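# Load three balls into a pivoting tray's seats

## Task

Inside a transparent cover, a tray balances on one pivot and has three seats; get exactly one ball into each seat. Balls may be fed through the chutes in the cover's roof, but each must be released with its bottom no higher than that chute's rim, or the result is penalised. Any lopsided load tips the tray at once and spills the balls, so keep it balanced. At the end every gripper must be open and every arm moved away, and the balls must stay seated with no robot holding them. Arm bases (metres, heading in degrees counter-clockwise from +x): arm1 at x=+0.37 y=+0.18 z=+0.99 heading -166; arm2 at x=-0.80 y=+1.01 z=+1.04 heading -45; arm3 at x=-0.95 y=-0.22 z=+1.02 heading +68.

## Robot and tools

ROBOTS. There are three identical i2rt Big YAM arms, arm1, arm2 and arm3, each bolted at the base position and heading listed in the task. Each has six revolute joints, a two-finger gripper and a wrist camera that rides on top of the hand. The hand reaches roughly 1.0 m from the joint1 axis. Joints move at different speeds, so the path between two postures can bulge outward. The arms act independently; one stalling does not pause the others.

FRAME. Everything is in one shared scene frame in metres: origin on the floor, +z up. The hand point lies midway between the fingertips. Its z axis runs along the fingers and its y axis is the direction in which the fingers open and close.

CAMERAS. Fixed room cameras: cam_high and cam_low (672x504). Wrist cameras: arm1_cam_wrist, arm2_cam_wrist, arm3_cam_wrist (fisheye, 616x616). Calibration lines use OpenCV conventions: K in pixels, T_world_to_cam maps scene coordinates into the camera frame, pos_world is the camera position. Expect small errors of a few millimetres and a degree or two; wrist-camera poses also inherit errors from the reported joint angles. Results list cameras whose numbers changed.

TOOLS.
- execute_actions(actions, cameras): actions is a list holding zero or one action. The action is an object whose keys are arm names; under each arm goes a "joints" object mapping joint names to absolute targets (never offsets). Names and ranges: joint1_rad -2.879 to 2.879 (rotation about the base, positive counter-clockwise seen from above, 0 = along the base heading); joint2_rad 0 to 3.141 (shoulder; 0 = upper arm pointing back about level, increasing lifts it up then forward); joint3_rad 0 to 3.019 (elbow; 0 = folded, increasing opens); joint4_rad -1.692 to 1.57 (hand pitch, positive tilts fingers up); joint5_rad -1.57 to 1.57 (hand yaw, positive to the arm's right); joint6_rad -2.094 to 2.094 (hand roll, positive clockwise viewed from behind); gripper_m 0 to 0.093 metres of fingertip gap. Done-tolerances are ±0.045, ±0.14, ±0.09, ±0.055, ±0.03, ±0.035 rad and ±0.003 m. All commanded motions start together and may finish at different times; one action runs at most 15 s. A joint or arm you omit may still be driving toward an earlier target. An unknown key or out-of-range number rejects the entire call and nothing moves. An empty list just reports state and images. cameras: list of names, or "all"/omitted/null for all, [] for none.
- wait(seconds): 0 to 10; commands nothing new and returns state and images.
- zoom_image(camera, region): region is [x0, y0, x1, y1] in pixels of that camera's most recent full image, top-left origin, no larger than 504 by 504.
- read_manual(section): only "licences"; no motion.
- finished_scene(scene): pass the current scene number to end it permanently; its result tells whether the goal held and gives the next task, if any.

RESULTS. Each call returns per-arm joint_positions, joint torques (raw drive output with per-unit offset, scale and noise; not a clean contact signal), joint_status and a pictures line naming the images in order. joint_status words: off_target (stopped short, may still be pushing); contact_stop and time_out (target dropped, holding where it stopped; after time_out a joint may instead keep a target near its position and keep pushing, listed under on_its_own); not_followed (a self/inter-arm clearance check withheld that arm's joint targets, shown with a "joint command not followed" line and usually a cause; the gripper part still runs, and the withheld targets may be retried later). on_its_own covers joints you did not command; "held at" is the target held, not the position. MOTOR HOT warns from 85 °C; at 100 °C an OVER-TEMPERATURE FAULT drops that arm until it cools, and unfinished keys read limit_stop_at_motor_heat, so resend them afterwards.

CAUTIONS.
- The arms do not stop on contact and can push very hard. To relieve a stalled joint, command its reported position. Loaded joints sag. Tiny target changes may not move a joint.
- A hard squeeze between two arms fails the task and ends the run; a hard collision may too. The clearance check can be late and ignores fingers, gripper bodies and wrist cameras. No state line reports arm-to-arm contact.
- Keep every object inside the work area; knocking anything out fails the task. Loose objects may get an occasional brief nudge.
- Lower each ball until its bottom is at or below the chute rim before opening. Because any uneven load tips the tray instantly, plan the loading so the tray stays balanced, for example by having the three arms release their balls at the same moment.
- Drops, slips, slams and heavy pushing lower the result; sustained effort heats motors even while you are thinking, and the robot keeps holding the last command during that time.
- Finish with grippers open and all arms withdrawn so nothing rests on a robot.

Each tool is called after "Emit:" in YAML: its name, and indented under it one key for each argument.

## Session

Emit:
execute_actions:
  actions: []

Scene clock: 0.00 s.
Joint torques (N m, as the arm reports them, + toward a larger angle): no reading
Motor temperatures (°C, as the motors report them): arm1=[19 21 22 22 19 23] | arm2=[20 21 20 19 23 21] | arm3=[21 21 22 22 20 19]
arm1.joint_positions: joint1_rad=-0.068 joint2_rad=+0.440 joint3_rad=+1.383 joint4_rad=-1.281 joint5_rad=+0.228 joint6_rad=+0.314 gripper_m=+0.094
arm1.joint_status: not commanded
arm1.hand: x=+0.2076 y=+0.1897 z=+1.5728 quat_wxyz=(-0.046, -0.805, +0.119, +0.580) (m; scene frame)
arm2.joint_positions: joint1_rad=-0.466 joint2_rad=+0.236 joint3_rad=+1.422 joint4_rad=-1.607 joint5_rad=-0.070 joint6_rad=+0.008 gripper_m=+0.094
arm2.joint_status: not commanded
arm2.hand: x=-0.7764 y=+0.9690 z=+1.5737 quat_wxyz=(-0.455, -0.484, -0.689, +0.289) (m; scene frame)
arm3.joint_positions: joint1_rad=+0.326 joint2_rad=+0.472 joint3_rad=+1.640 joint4_rad=-1.525 joint5_rad=+0.310 joint6_rad=+0.123 gripper_m=+0.094
arm3.joint_status: not commanded
arm3.hand: x=-0.8837 y=-0.1296 z=+1.6456 quat_wxyz=(-0.472, +0.451, -0.686, -0.321) (m; scene frame)
pictures: arm1_cam_wrist, arm2_cam_wrist, arm3_cam_wrist, cam_high, cam_low
Images, in order (width x height): arm1_cam_wrist 616x616, arm2_cam_wrist 616x616, arm3_cam_wrist 616x616, cam_high 672x504, cam_low 672x504.

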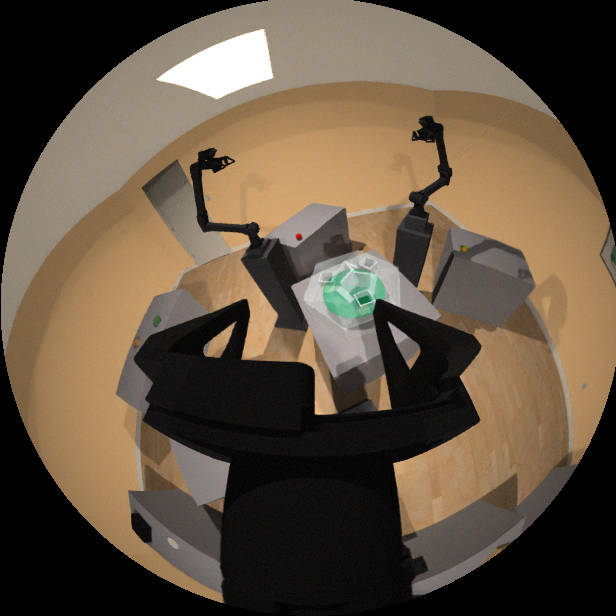

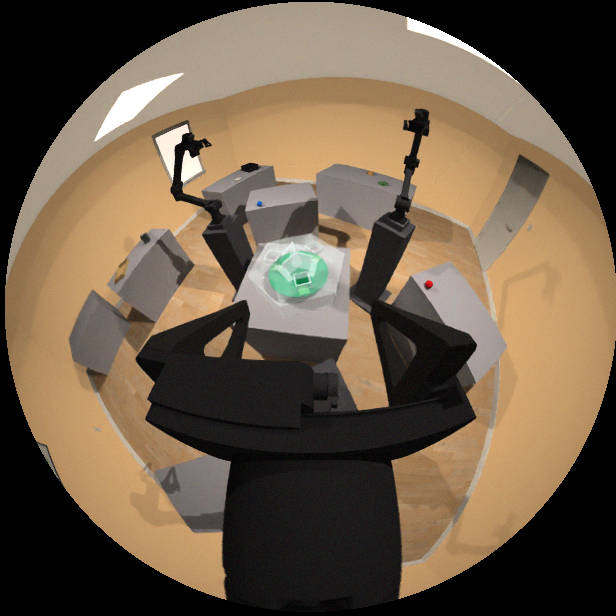

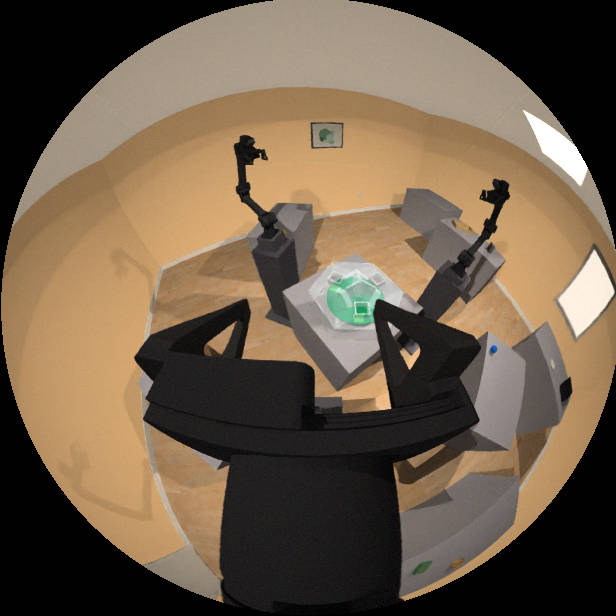

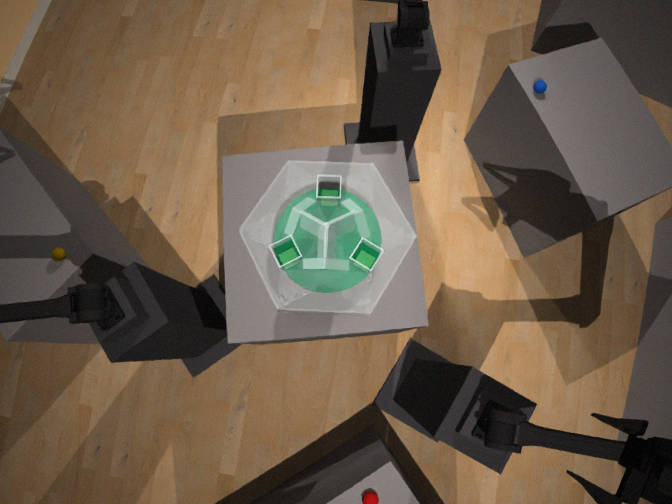

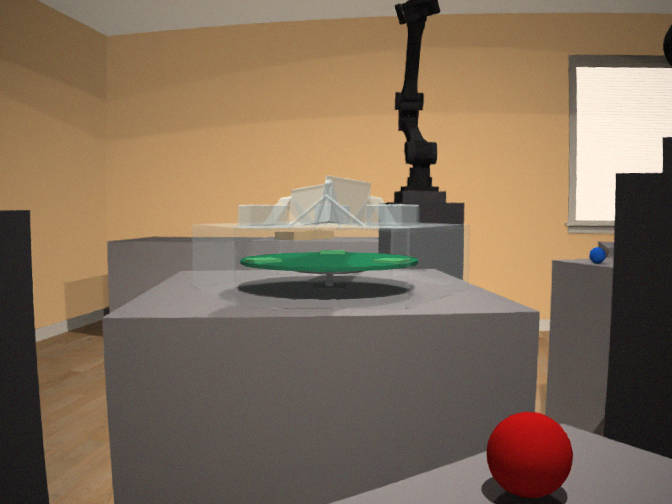

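Emit:
zoom_image:
  camera: "cam_high"
  region: [220, 140, 440, 330]

Emit:
zoom_image:
  camera: "cam_low"
  region: [180, 160, 480, 320]

Region (220, 140, 440, 330) of cam_high's 672x504 image, scaled by 2.291, with more detail than that image has; it fills the top 435 rows of this view, and the rest is white.

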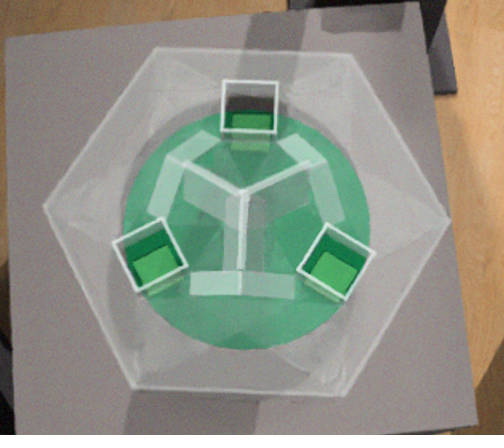

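Region (180, 160, 480, 320) of cam_low's 672x504 image, scaled by 1.680, with more detail than that image has; it fills the top 269 rows of this view, and the rest is white.

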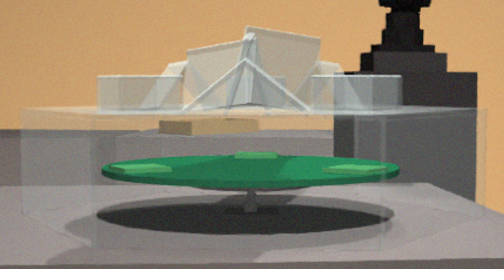

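Emit:
execute_actions:
  actions:
    - {"arm1":{"joints":{"joint1_rad":1.419,"joint2_rad":2.321,"joint3_rad":1.758,"joint4_rad":-1.008,"joint5_rad":0,"joint6_rad":0}},"arm2":{"joints":{"joint1_rad":1.979,"joint2_rad":2.002,"joint3_rad":0.943,"joint4_rad":-0.511,"joint5_rad":0,"joint6_rad":0}},"arm3":{"joints":{"joint1_rad":1.29,"joint2_rad":2.015,"joint3_rad":1.045,"joint4_rad":-0.6,"joint5_rad":0,"joint6_rad":0}}}

Scene clock: 3.57 s.
Joint torques (N m, as the arm reports them, + toward a larger angle): arm1=[  0.68 -17.3    8.27   0.1   -0.16  -0.24] | arm2=[  0.87 -11.27   4.37   0.68   0.    -0.04] | arm3=[ -0.59 -16.3    5.17   0.86   0.1   -0.07]
Motor temperatures (°C, as the motors report them): arm1=[19 21 23 22 19 23] | arm2=[20 21 21 19 23 21] | arm3=[21 21 23 22 20 19]
arm1.joint_positions: joint1_rad=+1.416 joint2_rad=+2.319 joint3_rad=+1.737 joint4_rad=-1.008 joint5_rad=-0.001 joint6_rad=+0.011 gripper_m=+0.094
arm1.joint_status: all done
arm1.hand: x=+0.4311 y=-0.4568 z=+0.8922 quat_wxyz=(+0.008, -0.679, -0.734, -0.010) (m; scene frame)
arm2.joint_positions: joint1_rad=+1.981 joint2_rad=+1.989 joint3_rad=+0.949 joint4_rad=-0.520 joint5_rad=+0.001 joint6_rad=+0.008 gripper_m=+0.094
arm2.joint_status: all done
arm2.hand: x=-0.6351 y=+1.4111 z=+0.9147 quat_wxyz=(-0.009, +0.556, -0.831, -0.007) (m; scene frame)
arm3.joint_positions: joint1_rad=+1.298 joint2_rad=+2.025 joint3_rad=+1.041 joint4_rad=-0.610 joint5_rad=+0.000 joint6_rad=+0.009 gripper_m=+0.094
arm3.joint_status: all done
arm3.hand: x=-1.3085 y=+0.0565 z=+0.8929 quat_wxyz=(+0.012, +0.944, -0.329, +0.008) (m; scene frame)
pictures: arm1_cam_wrist, arm2_cam_wrist, arm3_cam_wrist, cam_high, cam_low
camera_calibration (this result's frames):
arm1_cam_wrist: T_world_to_cam=[[-0.997128, -0.0748848, -0.0113452, 0.405013], [-0.0664783, 0.793553, 0.604858, -0.142673], [-0.0362917, 0.603875, -0.796252, 1.12462], [0, 0, 0, 1]] pos_world=[0.435179, -0.535583, 0.986375]
arm2_cam_wrist: T_world_to_cam=[[0.927336, -0.373992, 0.0133699, 1.10499], [-0.314035, -0.758243, 0.571357, 0.34998], [-0.203545, -0.534039, -0.820592, 1.50115], [0, 0, 0, 1]] pos_world=[-0.609236, 1.4803, 1.01709]
arm3_cam_wrist: T_world_to_cam=[[0.628371, 0.777869, -0.00834818, 0.781288], [0.62055, -0.494758, 0.608385, 0.300245], [0.469113, -0.387472, -0.793598, 1.46821], [0, 0, 0, 1]] pos_world=[-1.36601, 0.109699, 0.989027]
Images, in order (width x height): arm1_cam_wrist 616x616, arm2_cam_wrist 616x616, arm3_cam_wrist 616x616, cam_high 672x504, cam_low 672x504.

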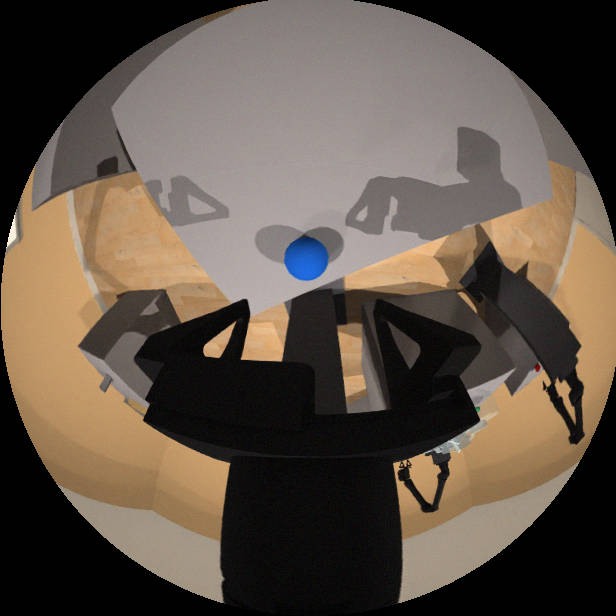

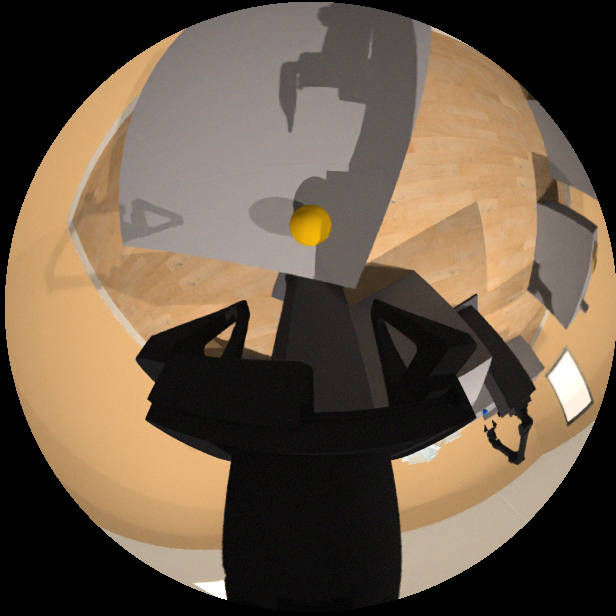

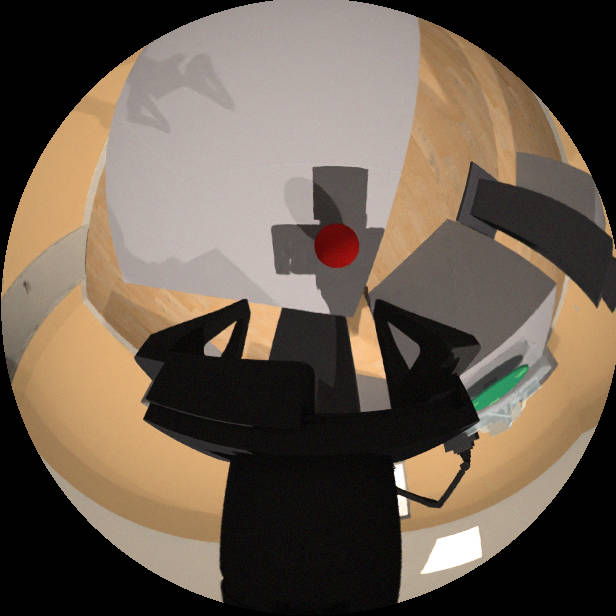

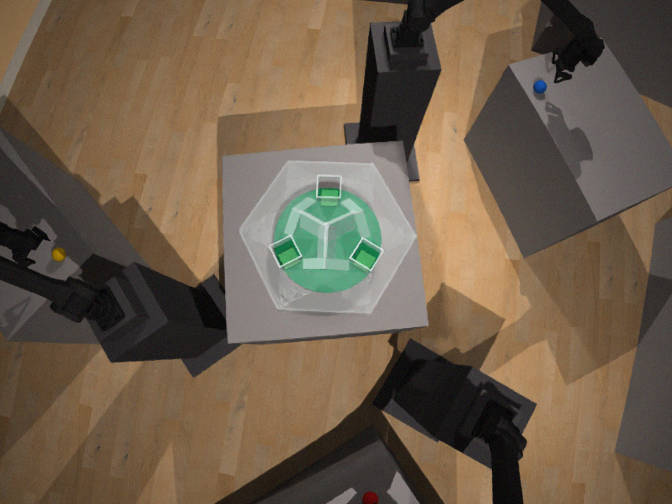

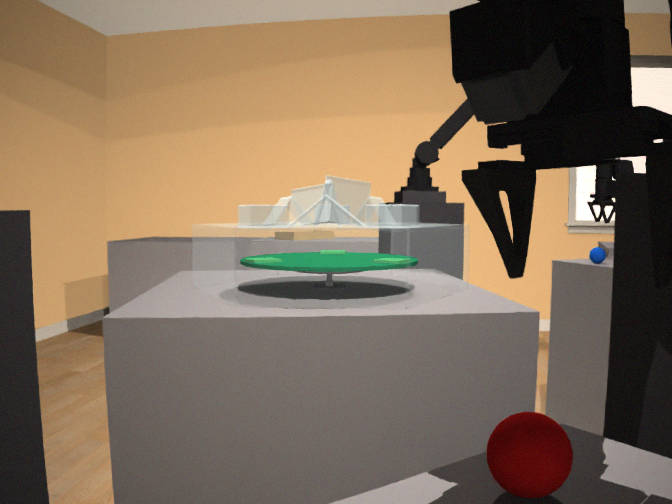

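Emit:
execute_actions:
  actions:
    - {"arm1":{"joints":{"joint1_rad":1.428,"joint2_rad":2.46,"joint3_rad":1.70,"joint4_rad":-0.79}},"arm2":{"joints":{"joint2_rad":2.344,"joint3_rad":1.135,"joint4_rad":-0.355}},"arm3":{"joints":{"joint1_rad":1.22,"joint2_rad":2.27,"joint3_rad":1.093,"joint4_rad":-0.378}}}
  cameras: ["arm1_cam_wrist","arm2_cam_wrist","arm3_cam_wrist","cam_low"]

Scene clock: 5.50 s.
Joint torques (N m, as the arm reports them, + toward a larger angle): arm1=[  0.65 -18.71   6.95   0.75  -0.16  -0.24] | arm2=[  0.81 -14.15   4.01   0.42   0.    -0.04] | arm3=[  0.54 -18.3    3.95   0.9    0.1   -0.07]
Motor temperatures (°C, as the motors report them): arm1=[19 22 23 22 19 23] | arm2=[20 21 21 19 23 21] | arm3=[21 21 23 22 20 19]
arm1.joint_positions: joint1_rad=+1.422 joint2_rad=+2.477 joint3_rad=+1.686 joint4_rad=-0.808 joint5_rad=-0.001 joint6_rad=+0.011 gripper_m=+0.094
arm1.joint_status: all done
arm1.hand: x=+0.4333 y=-0.4354 z=+0.7795 quat_wxyz=(+0.012, -0.677, -0.736, -0.013) (m; scene frame)
arm2.joint_positions: joint1_rad=+1.981 joint2_rad=+2.343 joint3_rad=+1.130 joint4_rad=-0.362 joint5_rad=+0.001 joint6_rad=+0.008 gripper_m=+0.094
arm2.joint_status: all done
arm2.hand: x=-0.6221 y=+1.4443 z=+0.7924 quat_wxyz=(-0.003, +0.556, -0.831, -0.003) (m; scene frame)
arm3.joint_positions: joint1_rad=+1.212 joint2_rad=+2.291 joint3_rad=+1.083 joint4_rad=-0.389 joint5_rad=+0.000 joint6_rad=+0.009 gripper_m=+0.094
arm3.joint_status: all done
arm3.hand: x=-1.2825 y=+0.0832 z=+0.7831 quat_wxyz=(+0.013, +0.929, -0.370, +0.009) (m; scene frame)
pictures: arm1_cam_wrist, arm2_cam_wrist, arm3_cam_wrist, cam_low
camera_calibration (this result's frames):
arm1_cam_wrist: T_world_to_cam=[[-0.996659, -0.0808934, -0.011257, 0.404674], [-0.0708383, 0.787594, 0.612109, -0.0976642], [-0.0406496, 0.610862, -0.790693, 1.02271], [0, 0, 0, 1]] pos_world=[0.437977, -0.515079, 0.872986]
arm2_cam_wrist: T_world_to_cam=[[0.927422, -0.373776, 0.0133854, 1.10677], [-0.310965, -0.750698, 0.582883, 0.431006], [-0.20782, -0.544741, -0.812446, 1.42751], [0, 0, 0, 1]] pos_world=[-0.595753, 1.51487, 0.893736]
arm3_cam_wrist: T_world_to_cam=[[0.693007, 0.720883, -0.00829831, 0.830848], [0.574329, -0.54509, 0.610756, 0.307228], [0.43576, -0.428024, -0.791775, 1.3384], [0, 0, 0, 1]] pos_world=[-1.33545, 0.14139, 0.878962]
Images, in order (width x height): arm1_cam_wrist 616x616, arm2_cam_wrist 616x616, arm3_cam_wrist 616x616, cam_low 672x504.

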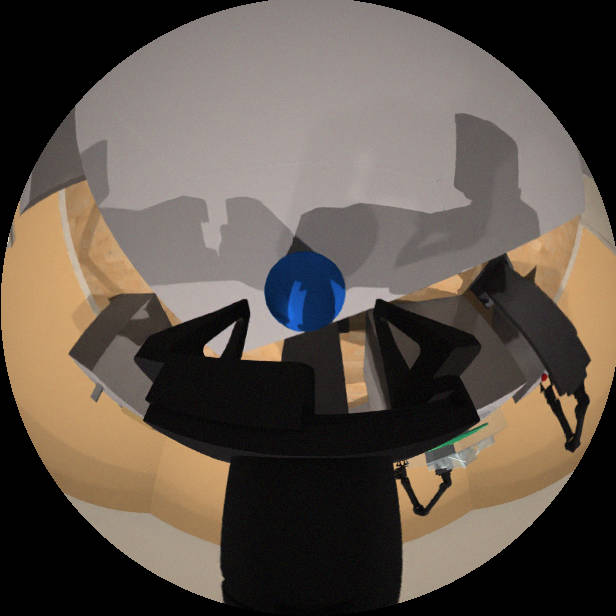

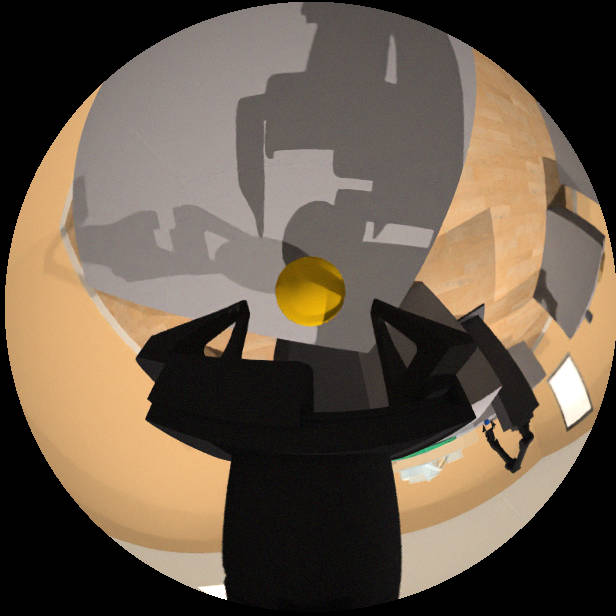

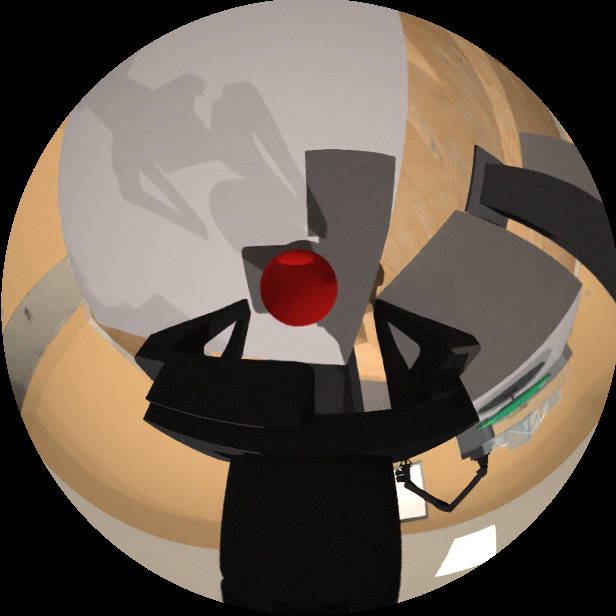

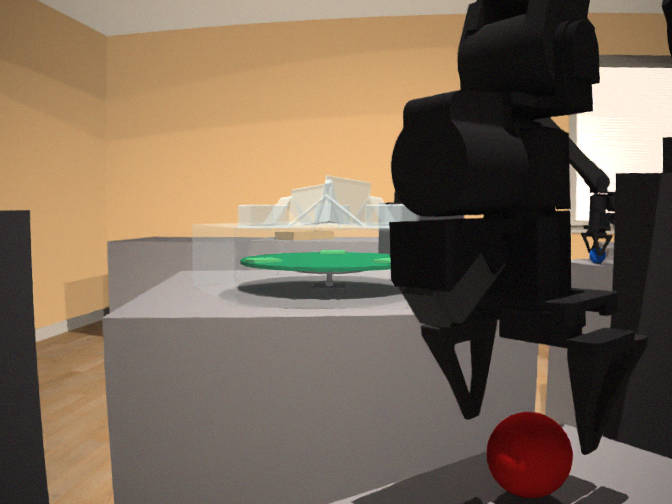

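Emit:
execute_actions:
  actions:
    - {"arm1":{"joints":{"joint1_rad":1.434,"joint2_rad":2.487,"joint3_rad":1.725,"joint4_rad":-0.742}},"arm2":{"joints":{"joint2_rad":2.404,"joint3_rad":1.165,"joint4_rad":-0.325}},"arm3":{"joints":{"joint1_rad":1.234,"joint2_rad":2.315,"joint3_rad":1.123,"joint4_rad":-0.338}}}
  cameras: ["arm1_cam_wrist","arm2_cam_wrist","arm3_cam_wrist"]

Scene clock: 6.60 s.
Joint torques (N m, as the arm reports them, + toward a larger angle): arm1=[  0.7  -16.91   8.54   0.88  -0.16  -0.24] | arm2=[  0.81 -12.82   4.7    0.8    0.    -0.04] | arm3=[  0.64 -15.55   4.86   0.96   0.1   -0.06]
Motor temperatures (°C, as the motors report them): arm1=[19 22 23 22 19 23] | arm2=[20 22 21 19 23 21] | arm3=[21 22 23 22 20 19]
arm1.joint_positions: joint1_rad=+1.427 joint2_rad=+2.477 joint3_rad=+1.686 joint4_rad=-0.761 joint5_rad=-0.001 joint6_rad=+0.011 gripper_m=+0.094
arm1.joint_status: all done
arm1.hand: x=+0.4380 y=-0.4466 z=+0.7794 quat_wxyz=(-0.006, -0.675, -0.738, +0.002) (m; scene frame)
arm2.joint_positions: joint1_rad=+1.981 joint2_rad=+2.380 joint3_rad=+1.149 joint4_rad=-0.338 joint5_rad=+0.001 joint6_rad=+0.008 gripper_m=+0.094
arm2.joint_status: all done
arm2.hand: x=-0.6208 y=+1.4477 z=+0.7784 quat_wxyz=(-0.006, +0.556, -0.831, -0.005) (m; scene frame)
arm3.joint_positions: joint1_rad=+1.227 joint2_rad=+2.303 joint3_rad=+1.105 joint4_rad=-0.348 joint5_rad=+0.000 joint6_rad=+0.009 gripper_m=+0.094
arm3.joint_status: all done
arm3.hand: x=-1.3007 y=+0.0905 z=+0.7806 quat_wxyz=(+0.004, +0.932, -0.363, -0.014) (m; scene frame)
pictures: arm1_cam_wrist, arm2_cam_wrist, arm3_cam_wrist
camera_calibration (this result's frames):
arm1_cam_wrist: T_world_to_cam=[[-0.996137, -0.0869973, -0.0119759, 0.406079], [-0.0780731, 0.814891, 0.574332, -0.0436797], [-0.0402063, 0.573048, -0.818535, 1.03421], [0, 0, 0, 1]] pos_world=[0.442682, -0.521729, 0.876485]
arm2_cam_wrist: T_world_to_cam=[[0.92738, -0.373881, 0.0133783, 1.10714], [-0.312466, -0.754388, 0.577291, 0.450877], [-0.205746, -0.539548, -0.816429, 1.41515], [0, 0, 0, 1]] pos_world=[-0.594692, 1.51762, 0.880274]
arm3_cam_wrist: T_world_to_cam=[[0.682501, 0.730828, -0.009158, 0.82428], [0.603779, -0.556704, 0.570554, 0.393906], [0.411878, -0.394933, -0.821209, 1.33636], [0, 0, 0, 1]] pos_world=[-1.35082, 0.144654, 0.880234]
Images, in order (width x height): arm1_cam_wrist 616x616, arm2_cam_wrist 616x616, arm3_cam_wrist 616x616.

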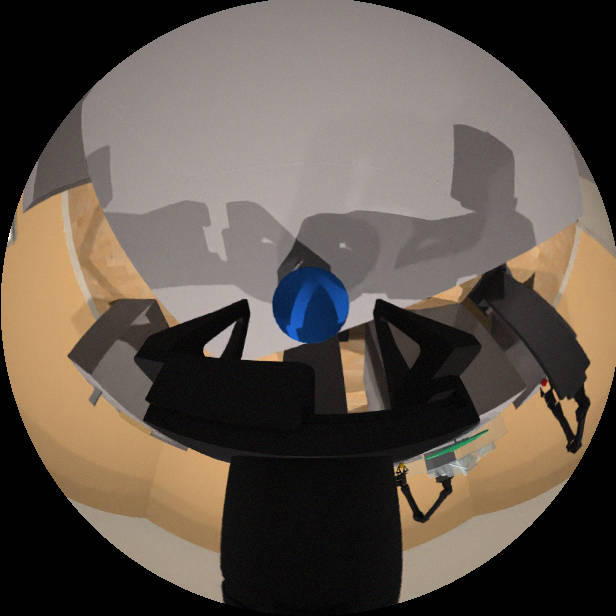

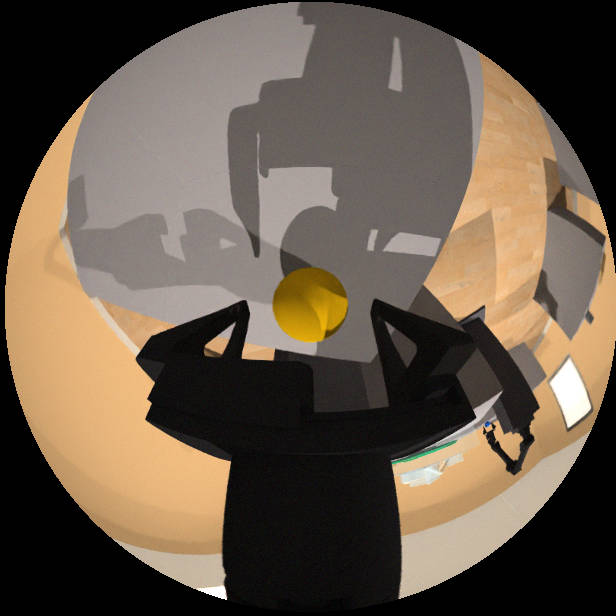

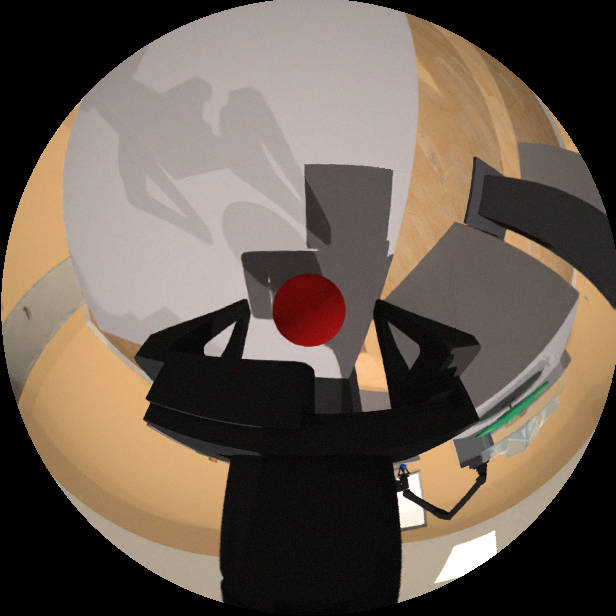

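Emit:
execute_actions:
  actions:
    - {"arm1":{"joints":{"joint2_rad":2.518,"joint3_rad":1.71,"joint4_rad":-0.715}},"arm2":{"joints":{"joint2_rad":2.43,"joint4_rad":-0.295}},"arm3":{"joints":{"joint2_rad":2.343,"joint4_rad":-0.322}}}
  cameras: ["arm1_cam_wrist","arm2_cam_wrist","arm3_cam_wrist"]

Scene clock: 7.50 s.
Joint torques (N m, as the arm reports them, + toward a larger angle): arm1=[  0.71 -16.85   7.36   0.89  -0.16  -0.24] | arm2=[  0.82 -12.44   4.45   0.84   0.    -0.04] | arm3=[  0.51 -16.46   4.48   0.97   0.09  -0.06]
Motor temperatures (°C, as the motors report them): arm1=[19 22 24 22 19 23] | arm2=[20 22 21 19 23 21] | arm3=[21 22 23 22 20 19]
arm1.joint_positions: joint1_rad=+1.427 joint2_rad=+2.505 joint3_rad=+1.686 joint4_rad=-0.734 joint5_rad=-0.001 joint6_rad=+0.011 gripper_m=+0.094
arm1.joint_status: all done
arm1.hand: x=+0.4377 y=-0.4432 z=+0.7620 quat_wxyz=(-0.005, -0.675, -0.738, +0.002) (m; scene frame)
arm2.joint_positions: joint1_rad=+1.981 joint2_rad=+2.405 joint3_rad=+1.149 joint4_rad=-0.310 joint5_rad=+0.001 joint6_rad=+0.008 gripper_m=+0.094
arm2.joint_status: all done
arm2.hand: x=-0.6220 y=+1.4449 z=+0.7671 quat_wxyz=(-0.007, +0.556, -0.831, -0.006) (m; scene frame)
arm3.joint_positions: joint1_rad=+1.227 joint2_rad=+2.339 joint3_rad=+1.106 joint4_rad=-0.333 joint5_rad=+0.000 joint6_rad=+0.009 gripper_m=+0.094
arm3.joint_status: all done
arm3.hand: x=-1.2941 y=+0.0842 z=+0.7648 quat_wxyz=(+0.007, +0.932, -0.363, -0.005) (m; scene frame)
pictures: arm1_cam_wrist, arm2_cam_wrist, arm3_cam_wrist
camera_calibration (this result's frames):
arm1_cam_wrist: T_world_to_cam=[[-0.996138, -0.0869837, -0.0119542, 0.405866], [-0.0779881, 0.814018, 0.57558, -0.0378455], [-0.0403352, 0.57429, -0.817658, 1.01801], [0, 0, 0, 1]] pos_world=[0.442409, -0.518521, 0.859016]
arm2_cam_wrist: T_world_to_cam=[[0.927364, -0.373922, 0.0133753, 1.10737], [-0.313046, -0.755813, 0.575108, 0.458266], [-0.204936, -0.537522, -0.817968, 1.40293], [0, 0, 0, 1]] pos_world=[-0.595965, 1.51454, 0.86919]
arm3_cam_wrist: T_world_to_cam=[[0.682389, 0.730936, -0.00882349, 0.823837], [0.595606, -0.548968, 0.58642, 0.372067], [0.423792, -0.405422, -0.809959, 1.32593], [0, 0, 0, 1]] pos_world=[-1.3457, 0.139639, 0.863027]
Images, in order (width x height): arm1_cam_wrist 616x616, arm2_cam_wrist 616x616, arm3_cam_wrist 616x616.

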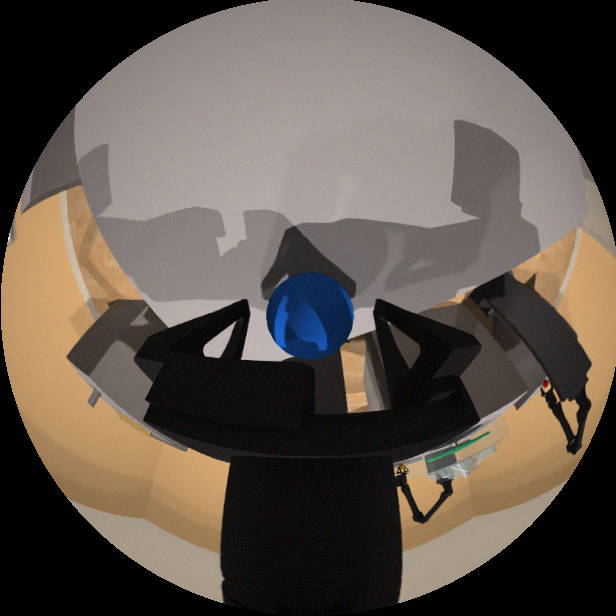

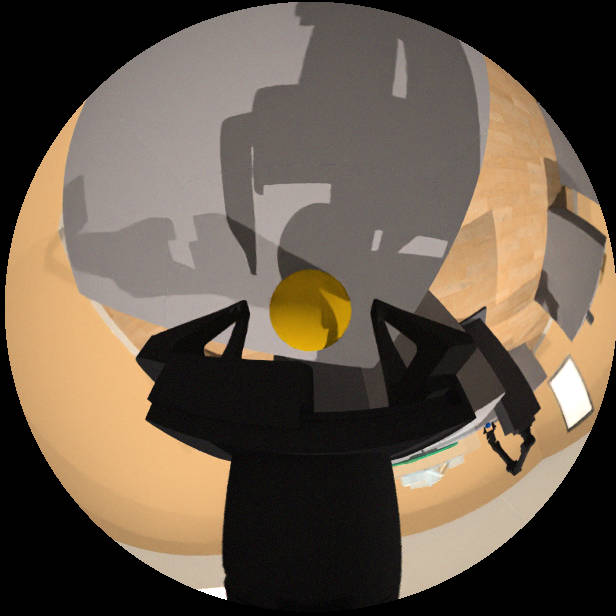

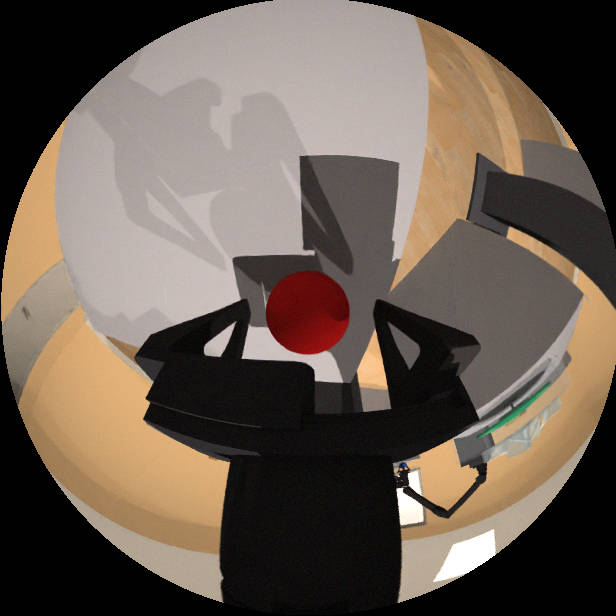

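Emit:
execute_actions:
  actions:
    - {"arm1":{"joints":{"gripper_m":0.045,"joint4_rad":-0.70}},"arm2":{"joints":{"gripper_m":0.045}},"arm3":{"joints":{"gripper_m":0.045}}}
  cameras: ["cam_low"]

Scene clock: 8.23 s.
Joint torques (N m, as the arm reports them, + toward a larger angle): arm1=[  0.63 -16.52   7.34   0.9   -0.15  -0.24] | arm2=[  0.79 -12.67   4.41   0.86   0.    -0.04] | arm3=[  0.51 -16.31   4.49   0.92   0.11  -0.06]
Motor temperatures (°C, as the motors report them): arm1=[19 23 24 22 19 23] | arm2=[20 22 21 19 23 21] | arm3=[21 22 23 22 20 19]
arm1.joint_positions: joint1_rad=+1.427 joint2_rad=+2.505 joint3_rad=+1.686 joint4_rad=-0.718 joint5_rad=-0.001 joint6_rad=+0.011 gripper_m=+0.056
arm1.joint_status: gripper_m off_target (ended at +0.056, target +0.045); the others done
arm1.hand: x=+0.4381 y=-0.4471 z=+0.7621 quat_wxyz=(-0.011, -0.674, -0.738, +0.007) (m; scene frame)
arm2.joint_positions: joint1_rad=+1.981 joint2_rad=+2.405 joint3_rad=+1.149 joint4_rad=-0.309 joint5_rad=+0.001 joint6_rad=+0.008 gripper_m=+0.055
arm2.joint_status: gripper_m off_target (ended at +0.055, target +0.045)
arm2.hand: x=-0.6219 y=+1.4451 z=+0.7671 quat_wxyz=(-0.008, +0.556, -0.831, -0.006) (m; scene frame)
arm3.joint_positions: joint1_rad=+1.227 joint2_rad=+2.339 joint3_rad=+1.106 joint4_rad=-0.332 joint5_rad=-0.001 joint6_rad=+0.009 gripper_m=+0.055
arm3.joint_status: gripper_m off_target (ended at +0.055, target +0.045)
arm3.hand: x=-1.2944 y=+0.0841 z=+0.7648 quat_wxyz=(+0.007, +0.932, -0.363, -0.005) (m; scene frame)
pictures: cam_low
Images, in order (width x height): cam_low 672x504.

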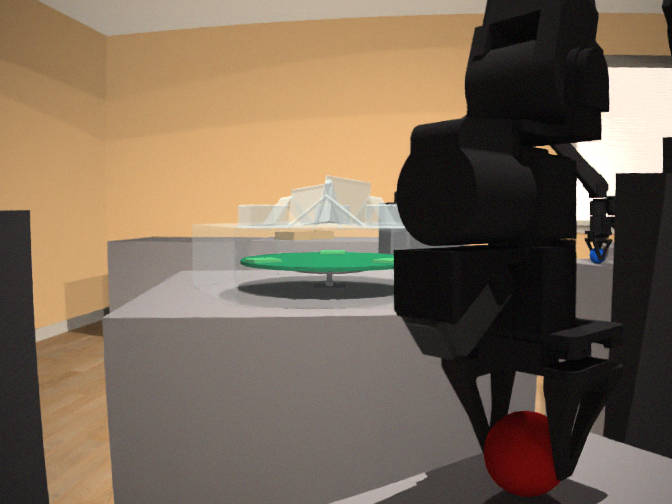

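Emit:
execute_actions:
  actions:
    - {"arm1":{"joints":{"joint1_rad":-0.557,"joint2_rad":1.65,"joint3_rad":1.71,"joint4_rad":-1.5,"joint6_rad":-0.42}},"arm2":{"joints":{"joint1_rad":-0.267,"joint2_rad":1.7,"joint3_rad":1.4,"joint4_rad":-1.2,"joint6_rad":-0.13}},"arm3":{"joints":{"joint1_rad":-0.43,"joint2_rad":1.7,"joint3_rad":1.5,"joint4_rad":-1.3,"joint6_rad":-0.41}}}
  cameras: []

Emit:
execute_actions:
  actions:
    - {"arm1":{"joints":{"joint2_rad":2.17,"joint3_rad":1.99,"joint4_rad":-1.34}},"arm2":{"joints":{"joint2_rad":2.038,"joint3_rad":1.58,"joint4_rad":-1.09}},"arm3":{"joints":{"joint2_rad":2.155,"joint3_rad":1.875,"joint4_rad":-1.255}}}

Scene clock: 11.10 s.
Joint torques (N m, as the arm reports them, + toward a larger angle): arm1=[  0.5  -11.84   8.89  -0.24  -0.26  -0.25] | arm2=[  1.88 -12.77   8.68  -0.04  -0.04  -0.11] | arm3=[  0.25 -17.98   9.82   0.26  -0.01  -0.08]
Motor temperatures (°C, as the motors report them): arm1=[19 23 24 22 19 23] | arm2=[20 22 22 19 23 21] | arm3=[21 22 24 22 20 19]
arm1.joint_positions: joint1_rad=-0.558 joint2_rad=+1.663 joint3_rad=+1.701 joint4_rad=-1.484 joint5_rad=+0.002 joint6_rad=-0.407 gripper_m=+0.056
arm1.joint_status: all done
arm1.hand: x=-0.1373 y=+0.3476 z=+1.2630 quat_wxyz=(+0.027, -0.997, -0.047, +0.057) (m; scene frame)
arm2.joint_positions: joint1_rad=-0.276 joint2_rad=+1.697 joint3_rad=+1.402 joint4_rad=-1.187 joint5_rad=+0.002 joint6_rad=-0.115 gripper_m=+0.055
arm2.joint_status: all done
arm2.hand: x=-0.5463 y=+0.5459 z=+1.1713 quat_wxyz=(-0.034, -0.459, -0.888, +0.019) (m; scene frame)
arm3.joint_positions: joint1_rad=-0.438 joint2_rad=+1.723 joint3_rad=+1.484 joint4_rad=-1.291 joint5_rad=+0.003 joint6_rad=-0.400 gripper_m=+0.055
arm3.joint_status: all done
arm3.hand: x=-0.5583 y=+0.1360 z=+1.1649 quat_wxyz=(-0.012, +0.541, -0.841, +0.000) (m; scene frame)
pictures: none
No camera images: the call's "cameras" was empty. Leave "cameras" out to get every camera's image.

Scene clock: 12.70 s.
Joint torques (N m, as the arm reports them, + toward a larger angle): arm1=[  0.07 -19.12  10.69   0.44  -0.27  -0.26] | arm2=[  1.69 -18.17  10.6    0.4   -0.04  -0.11] | arm3=[  0.22 -25.1   12.61   0.51  -0.01  -0.07]
Motor temperatures (°C, as the motors report them): arm1=[19 23 25 22 19 23] | arm2=[20 23 22 19 23 21] | arm3=[21 23 25 22 20 19]
arm1.joint_positions: joint1_rad=-0.558 joint2_rad=+2.188 joint3_rad=+1.950 joint4_rad=-1.349 joint5_rad=+0.002 joint6_rad=-0.407 gripper_m=+0.056
arm1.joint_status: all done
arm1.hand: x=-0.2576 y=+0.3884 z=+1.0552 quat_wxyz=(+0.002, -0.999, -0.047, -0.009) (m; scene frame)
arm2.joint_positions: joint1_rad=-0.276 joint2_rad=+2.058 joint3_rad=+1.548 joint4_rad=-1.095 joint5_rad=+0.002 joint6_rad=-0.115 gripper_m=+0.055
arm2.joint_status: all done
arm2.hand: x=-0.5171 y=+0.4952 z=+1.0303 quat_wxyz=(+0.017, -0.459, -0.888, -0.015) (m; scene frame)
arm3.joint_positions: joint1_rad=-0.438 joint2_rad=+2.191 joint3_rad=+1.823 joint4_rad=-1.257 joint5_rad=+0.003 joint6_rad=-0.400 gripper_m=+0.055
arm3.joint_status: all done
arm3.hand: x=-0.4768 y=+0.2104 z=+1.0208 quat_wxyz=(+0.035, +0.540, -0.841, +0.008) (m; scene frame)
pictures: arm1_cam_wrist, arm2_cam_wrist, arm3_cam_wrist, cam_high, cam_low
camera_calibration (this result's frames):
arm1_cam_wrist: T_world_to_cam=[[-0.0904319, 0.995891, -0.00477848, -0.405751], [0.797646, 0.0753015, 0.598407, -0.449317], [0.596308, 0.0503035, -0.801178, 1.10219], [0, 0, 0, 1]] pos_world=[-0.335545, 0.382474, 1.14999]
arm2_cam_wrist: T_world_to_cam=[[-0.810824, -0.585279, 0.0036015, -0.132644], [-0.455134, 0.63437, 0.624842, -1.19123], [-0.367992, 0.504998, -0.780743, 0.490331], [0, 0, 0, 1]] pos_world=[-0.46928, 0.430428, 1.12763]
arm3_cam_wrist: T_world_to_cam=[[0.906251, -0.42248, -0.0148236, 0.531708], [-0.314912, -0.698073, 0.643058, -0.656168], [-0.282027, -0.578104, -0.765674, 0.892676], [0, 0, 0, 1]] pos_world=[-0.436738, 0.282643, 1.11333]
Images, in order (width x height): arm1_cam_wrist 616x616, arm2_cam_wrist 616x616, arm3_cam_wrist 616x616, cam_high 672x504, cam_low 672x504.

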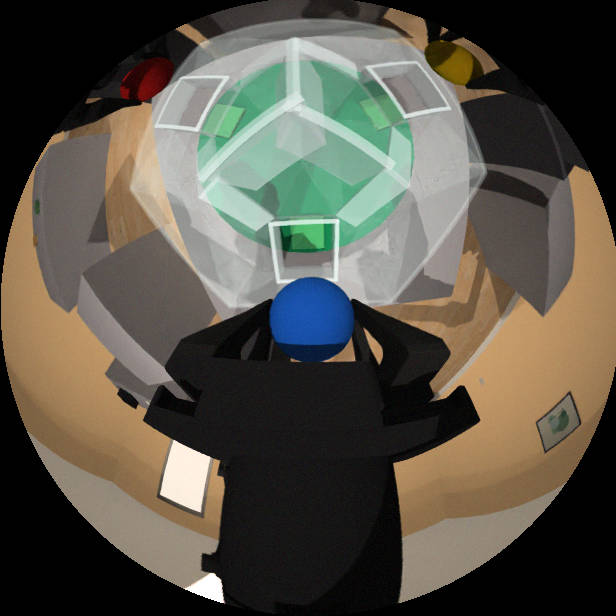

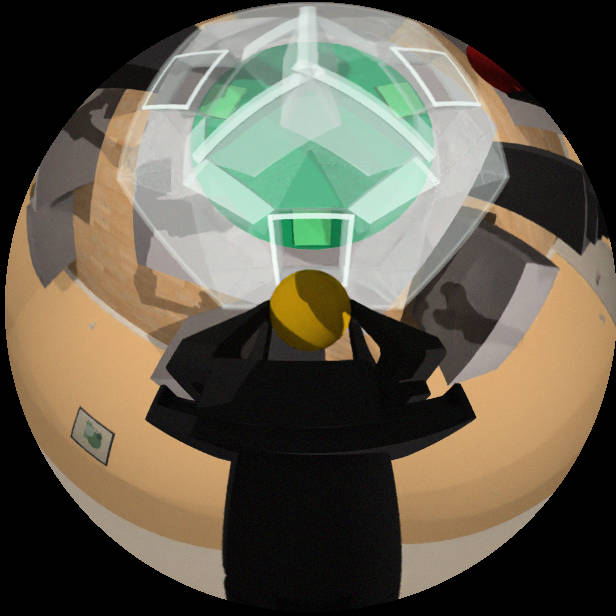

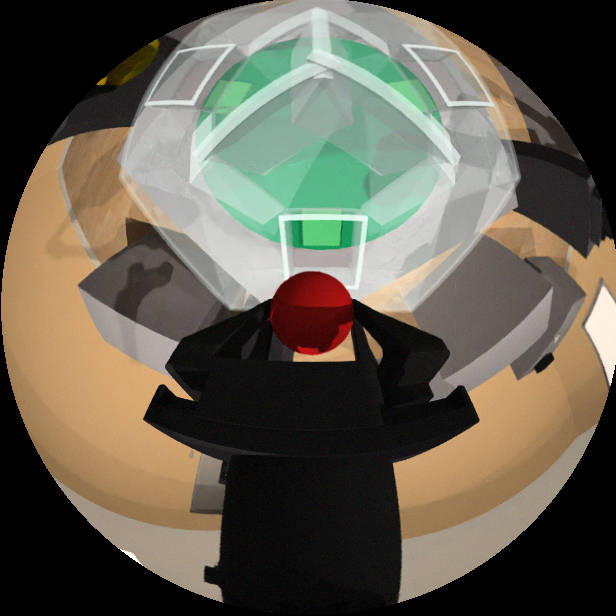

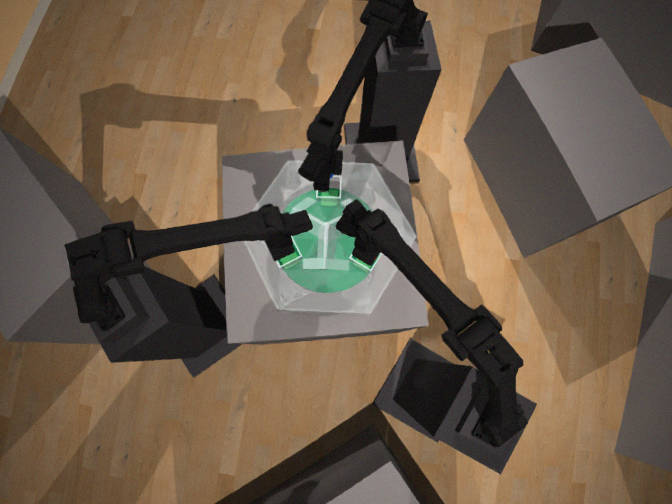

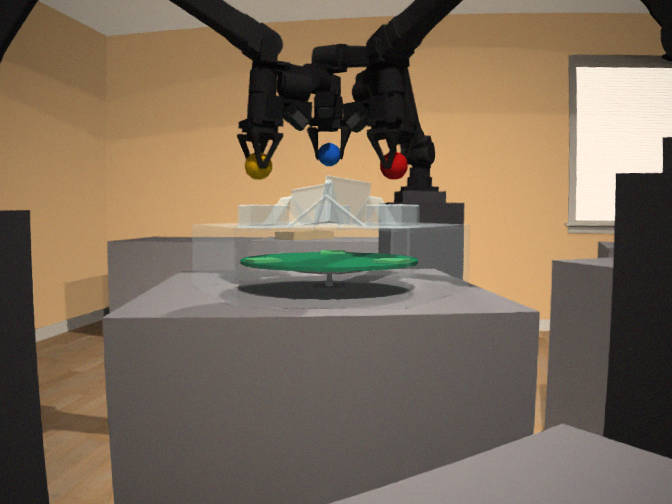

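Emit:
execute_actions:
  actions:
    - {"arm1":{"joints":{"joint1_rad":-0.542,"joint2_rad":2.265,"joint3_rad":1.85,"joint4_rad":-1.125}},"arm2":{"joints":{"joint1_rad":-0.276,"joint2_rad":2.14,"joint3_rad":1.527,"joint4_rad":-0.952}},"arm3":{"joints":{"joint1_rad":-0.458,"joint2_rad":2.245,"joint3_rad":1.79,"joint4_rad":-1.092}}}
  cameras: ["arm1_cam_wrist","arm2_cam_wrist","arm3_cam_wrist","cam_low"]

Emit:
zoom_image:
  camera: "cam_low"
  region: [220, 130, 440, 250]

Scene clock: 14.30 s.
Joint torques (N m, as the arm reports them, + toward a larger angle): arm1=[  0.92 -19.56   8.57   0.75  -0.28  -0.26] | arm2=[  1.06 -16.51   8.09   0.71  -0.04  -0.11] | arm3=[ -0.65 -23.93   8.77   0.81  -0.01  -0.07]
Motor temperatures (°C, as the motors report them): arm1=[19 24 25 22 19 23] | arm2=[20 23 22 19 23 21] | arm3=[21 23 25 22 20 19]
arm1.joint_positions: joint1_rad=-0.546 joint2_rad=+2.294 joint3_rad=+1.830 joint4_rad=-1.143 joint5_rad=+0.002 joint6_rad=-0.407 gripper_m=+0.056
arm1.joint_status: all done
arm1.hand: x=-0.2525 y=+0.3795 z=+0.9434 quat_wxyz=(-0.002, -0.998, -0.053, -0.019) (m; scene frame)
arm2.joint_positions: joint1_rad=-0.276 joint2_rad=+2.136 joint3_rad=+1.520 joint4_rad=-0.965 joint5_rad=+0.002 joint6_rad=-0.115 gripper_m=+0.055
arm2.joint_status: all done
arm2.hand: x=-0.5134 y=+0.4894 z=+0.9765 quat_wxyz=(+0.007, -0.459, -0.888, -0.008) (m; scene frame)
arm3.joint_positions: joint1_rad=-0.451 joint2_rad=+2.266 joint3_rad=+1.776 joint4_rad=-1.102 joint5_rad=+0.002 joint6_rad=-0.400 gripper_m=+0.055
arm3.joint_status: all done
arm3.hand: x=-0.4658 y=+0.2087 z=+0.9568 quat_wxyz=(+0.019, +0.535, -0.845, +0.005) (m; scene frame)
pictures: arm1_cam_wrist, arm2_cam_wrist, arm3_cam_wrist, cam_low
camera_calibration (this result's frames):
arm1_cam_wrist: T_world_to_cam=[[-0.101872, 0.994716, -0.0127582, -0.39189], [0.784963, 0.0882559, 0.613224, -0.407976], [0.61111, 0.0524558, -0.789806, 1.00227], [0, 0, 0, 1]] pos_world=[-0.332172, 0.373251, 1.03678]
arm2_cam_wrist: T_world_to_cam=[[-0.811002, -0.585007, 0.0065936, -0.135996], [-0.462236, 0.64763, 0.605734, -1.14374], [-0.358629, 0.488204, -0.79564, 0.480179], [0, 0, 0, 1]] pos_world=[-0.466764, 0.426736, 1.07575]
arm3_cam_wrist: T_world_to_cam=[[0.900764, -0.434304, -0.00227083, 0.507947], [-0.339738, -0.707868, 0.619275, -0.599512], [-0.270561, -0.557049, -0.785171, 0.865387], [0, 0, 0, 1]] pos_world=[-0.427077, 0.278291, 1.05189]
Images, in order (width x height): arm1_cam_wrist 616x616, arm2_cam_wrist 616x616, arm3_cam_wrist 616x616, cam_low 672x504.

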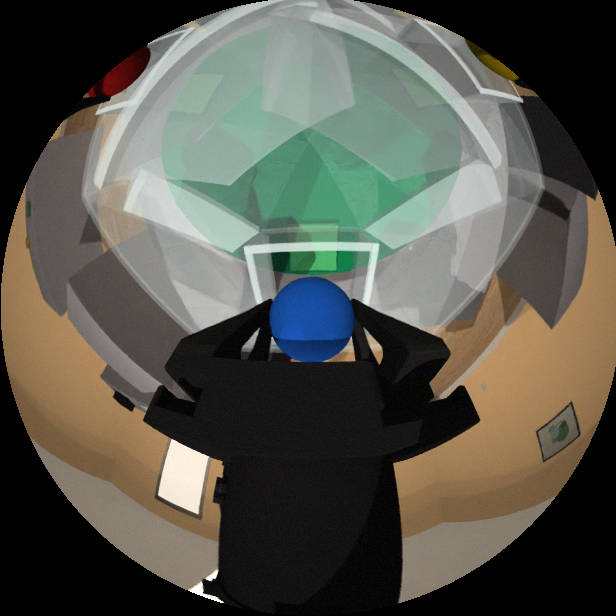

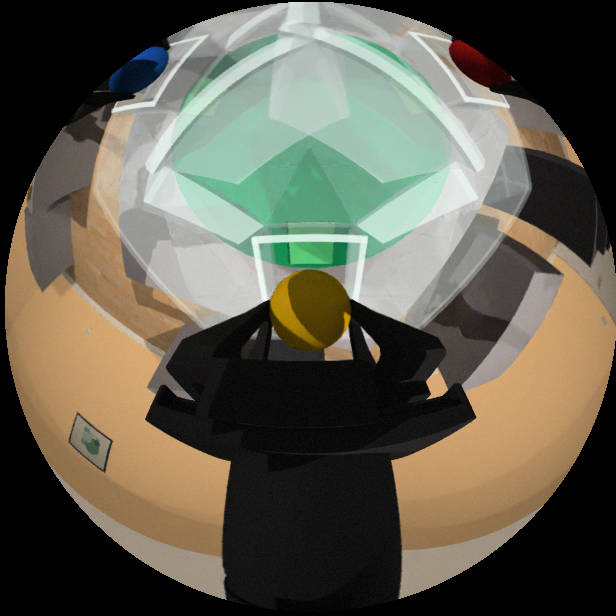

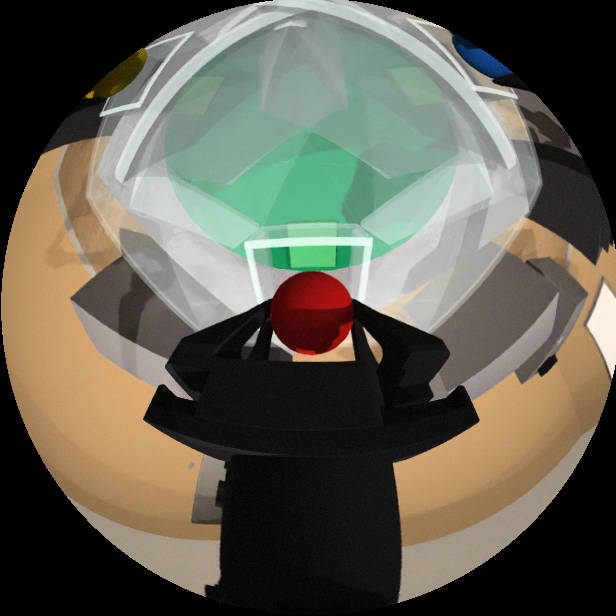

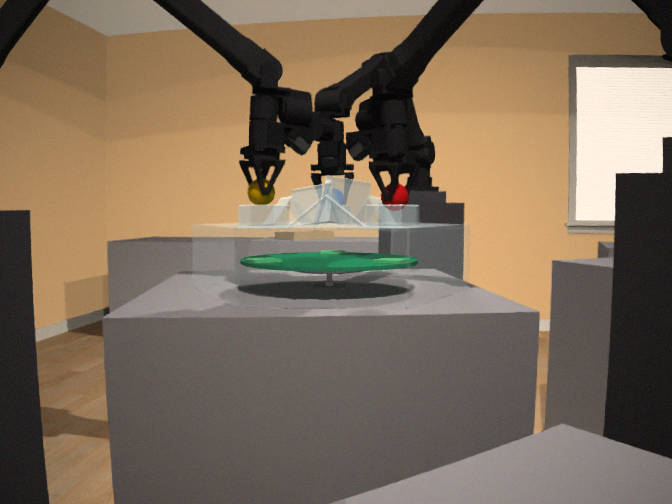

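Region (220, 130, 440, 250) of cam_low's 672x504 image, scaled by 2.291, with more detail than that image has; it fills the top 275 rows of this view, and the rest is white.

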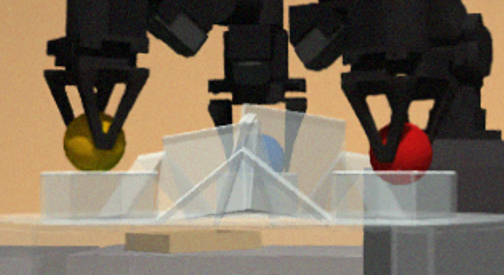

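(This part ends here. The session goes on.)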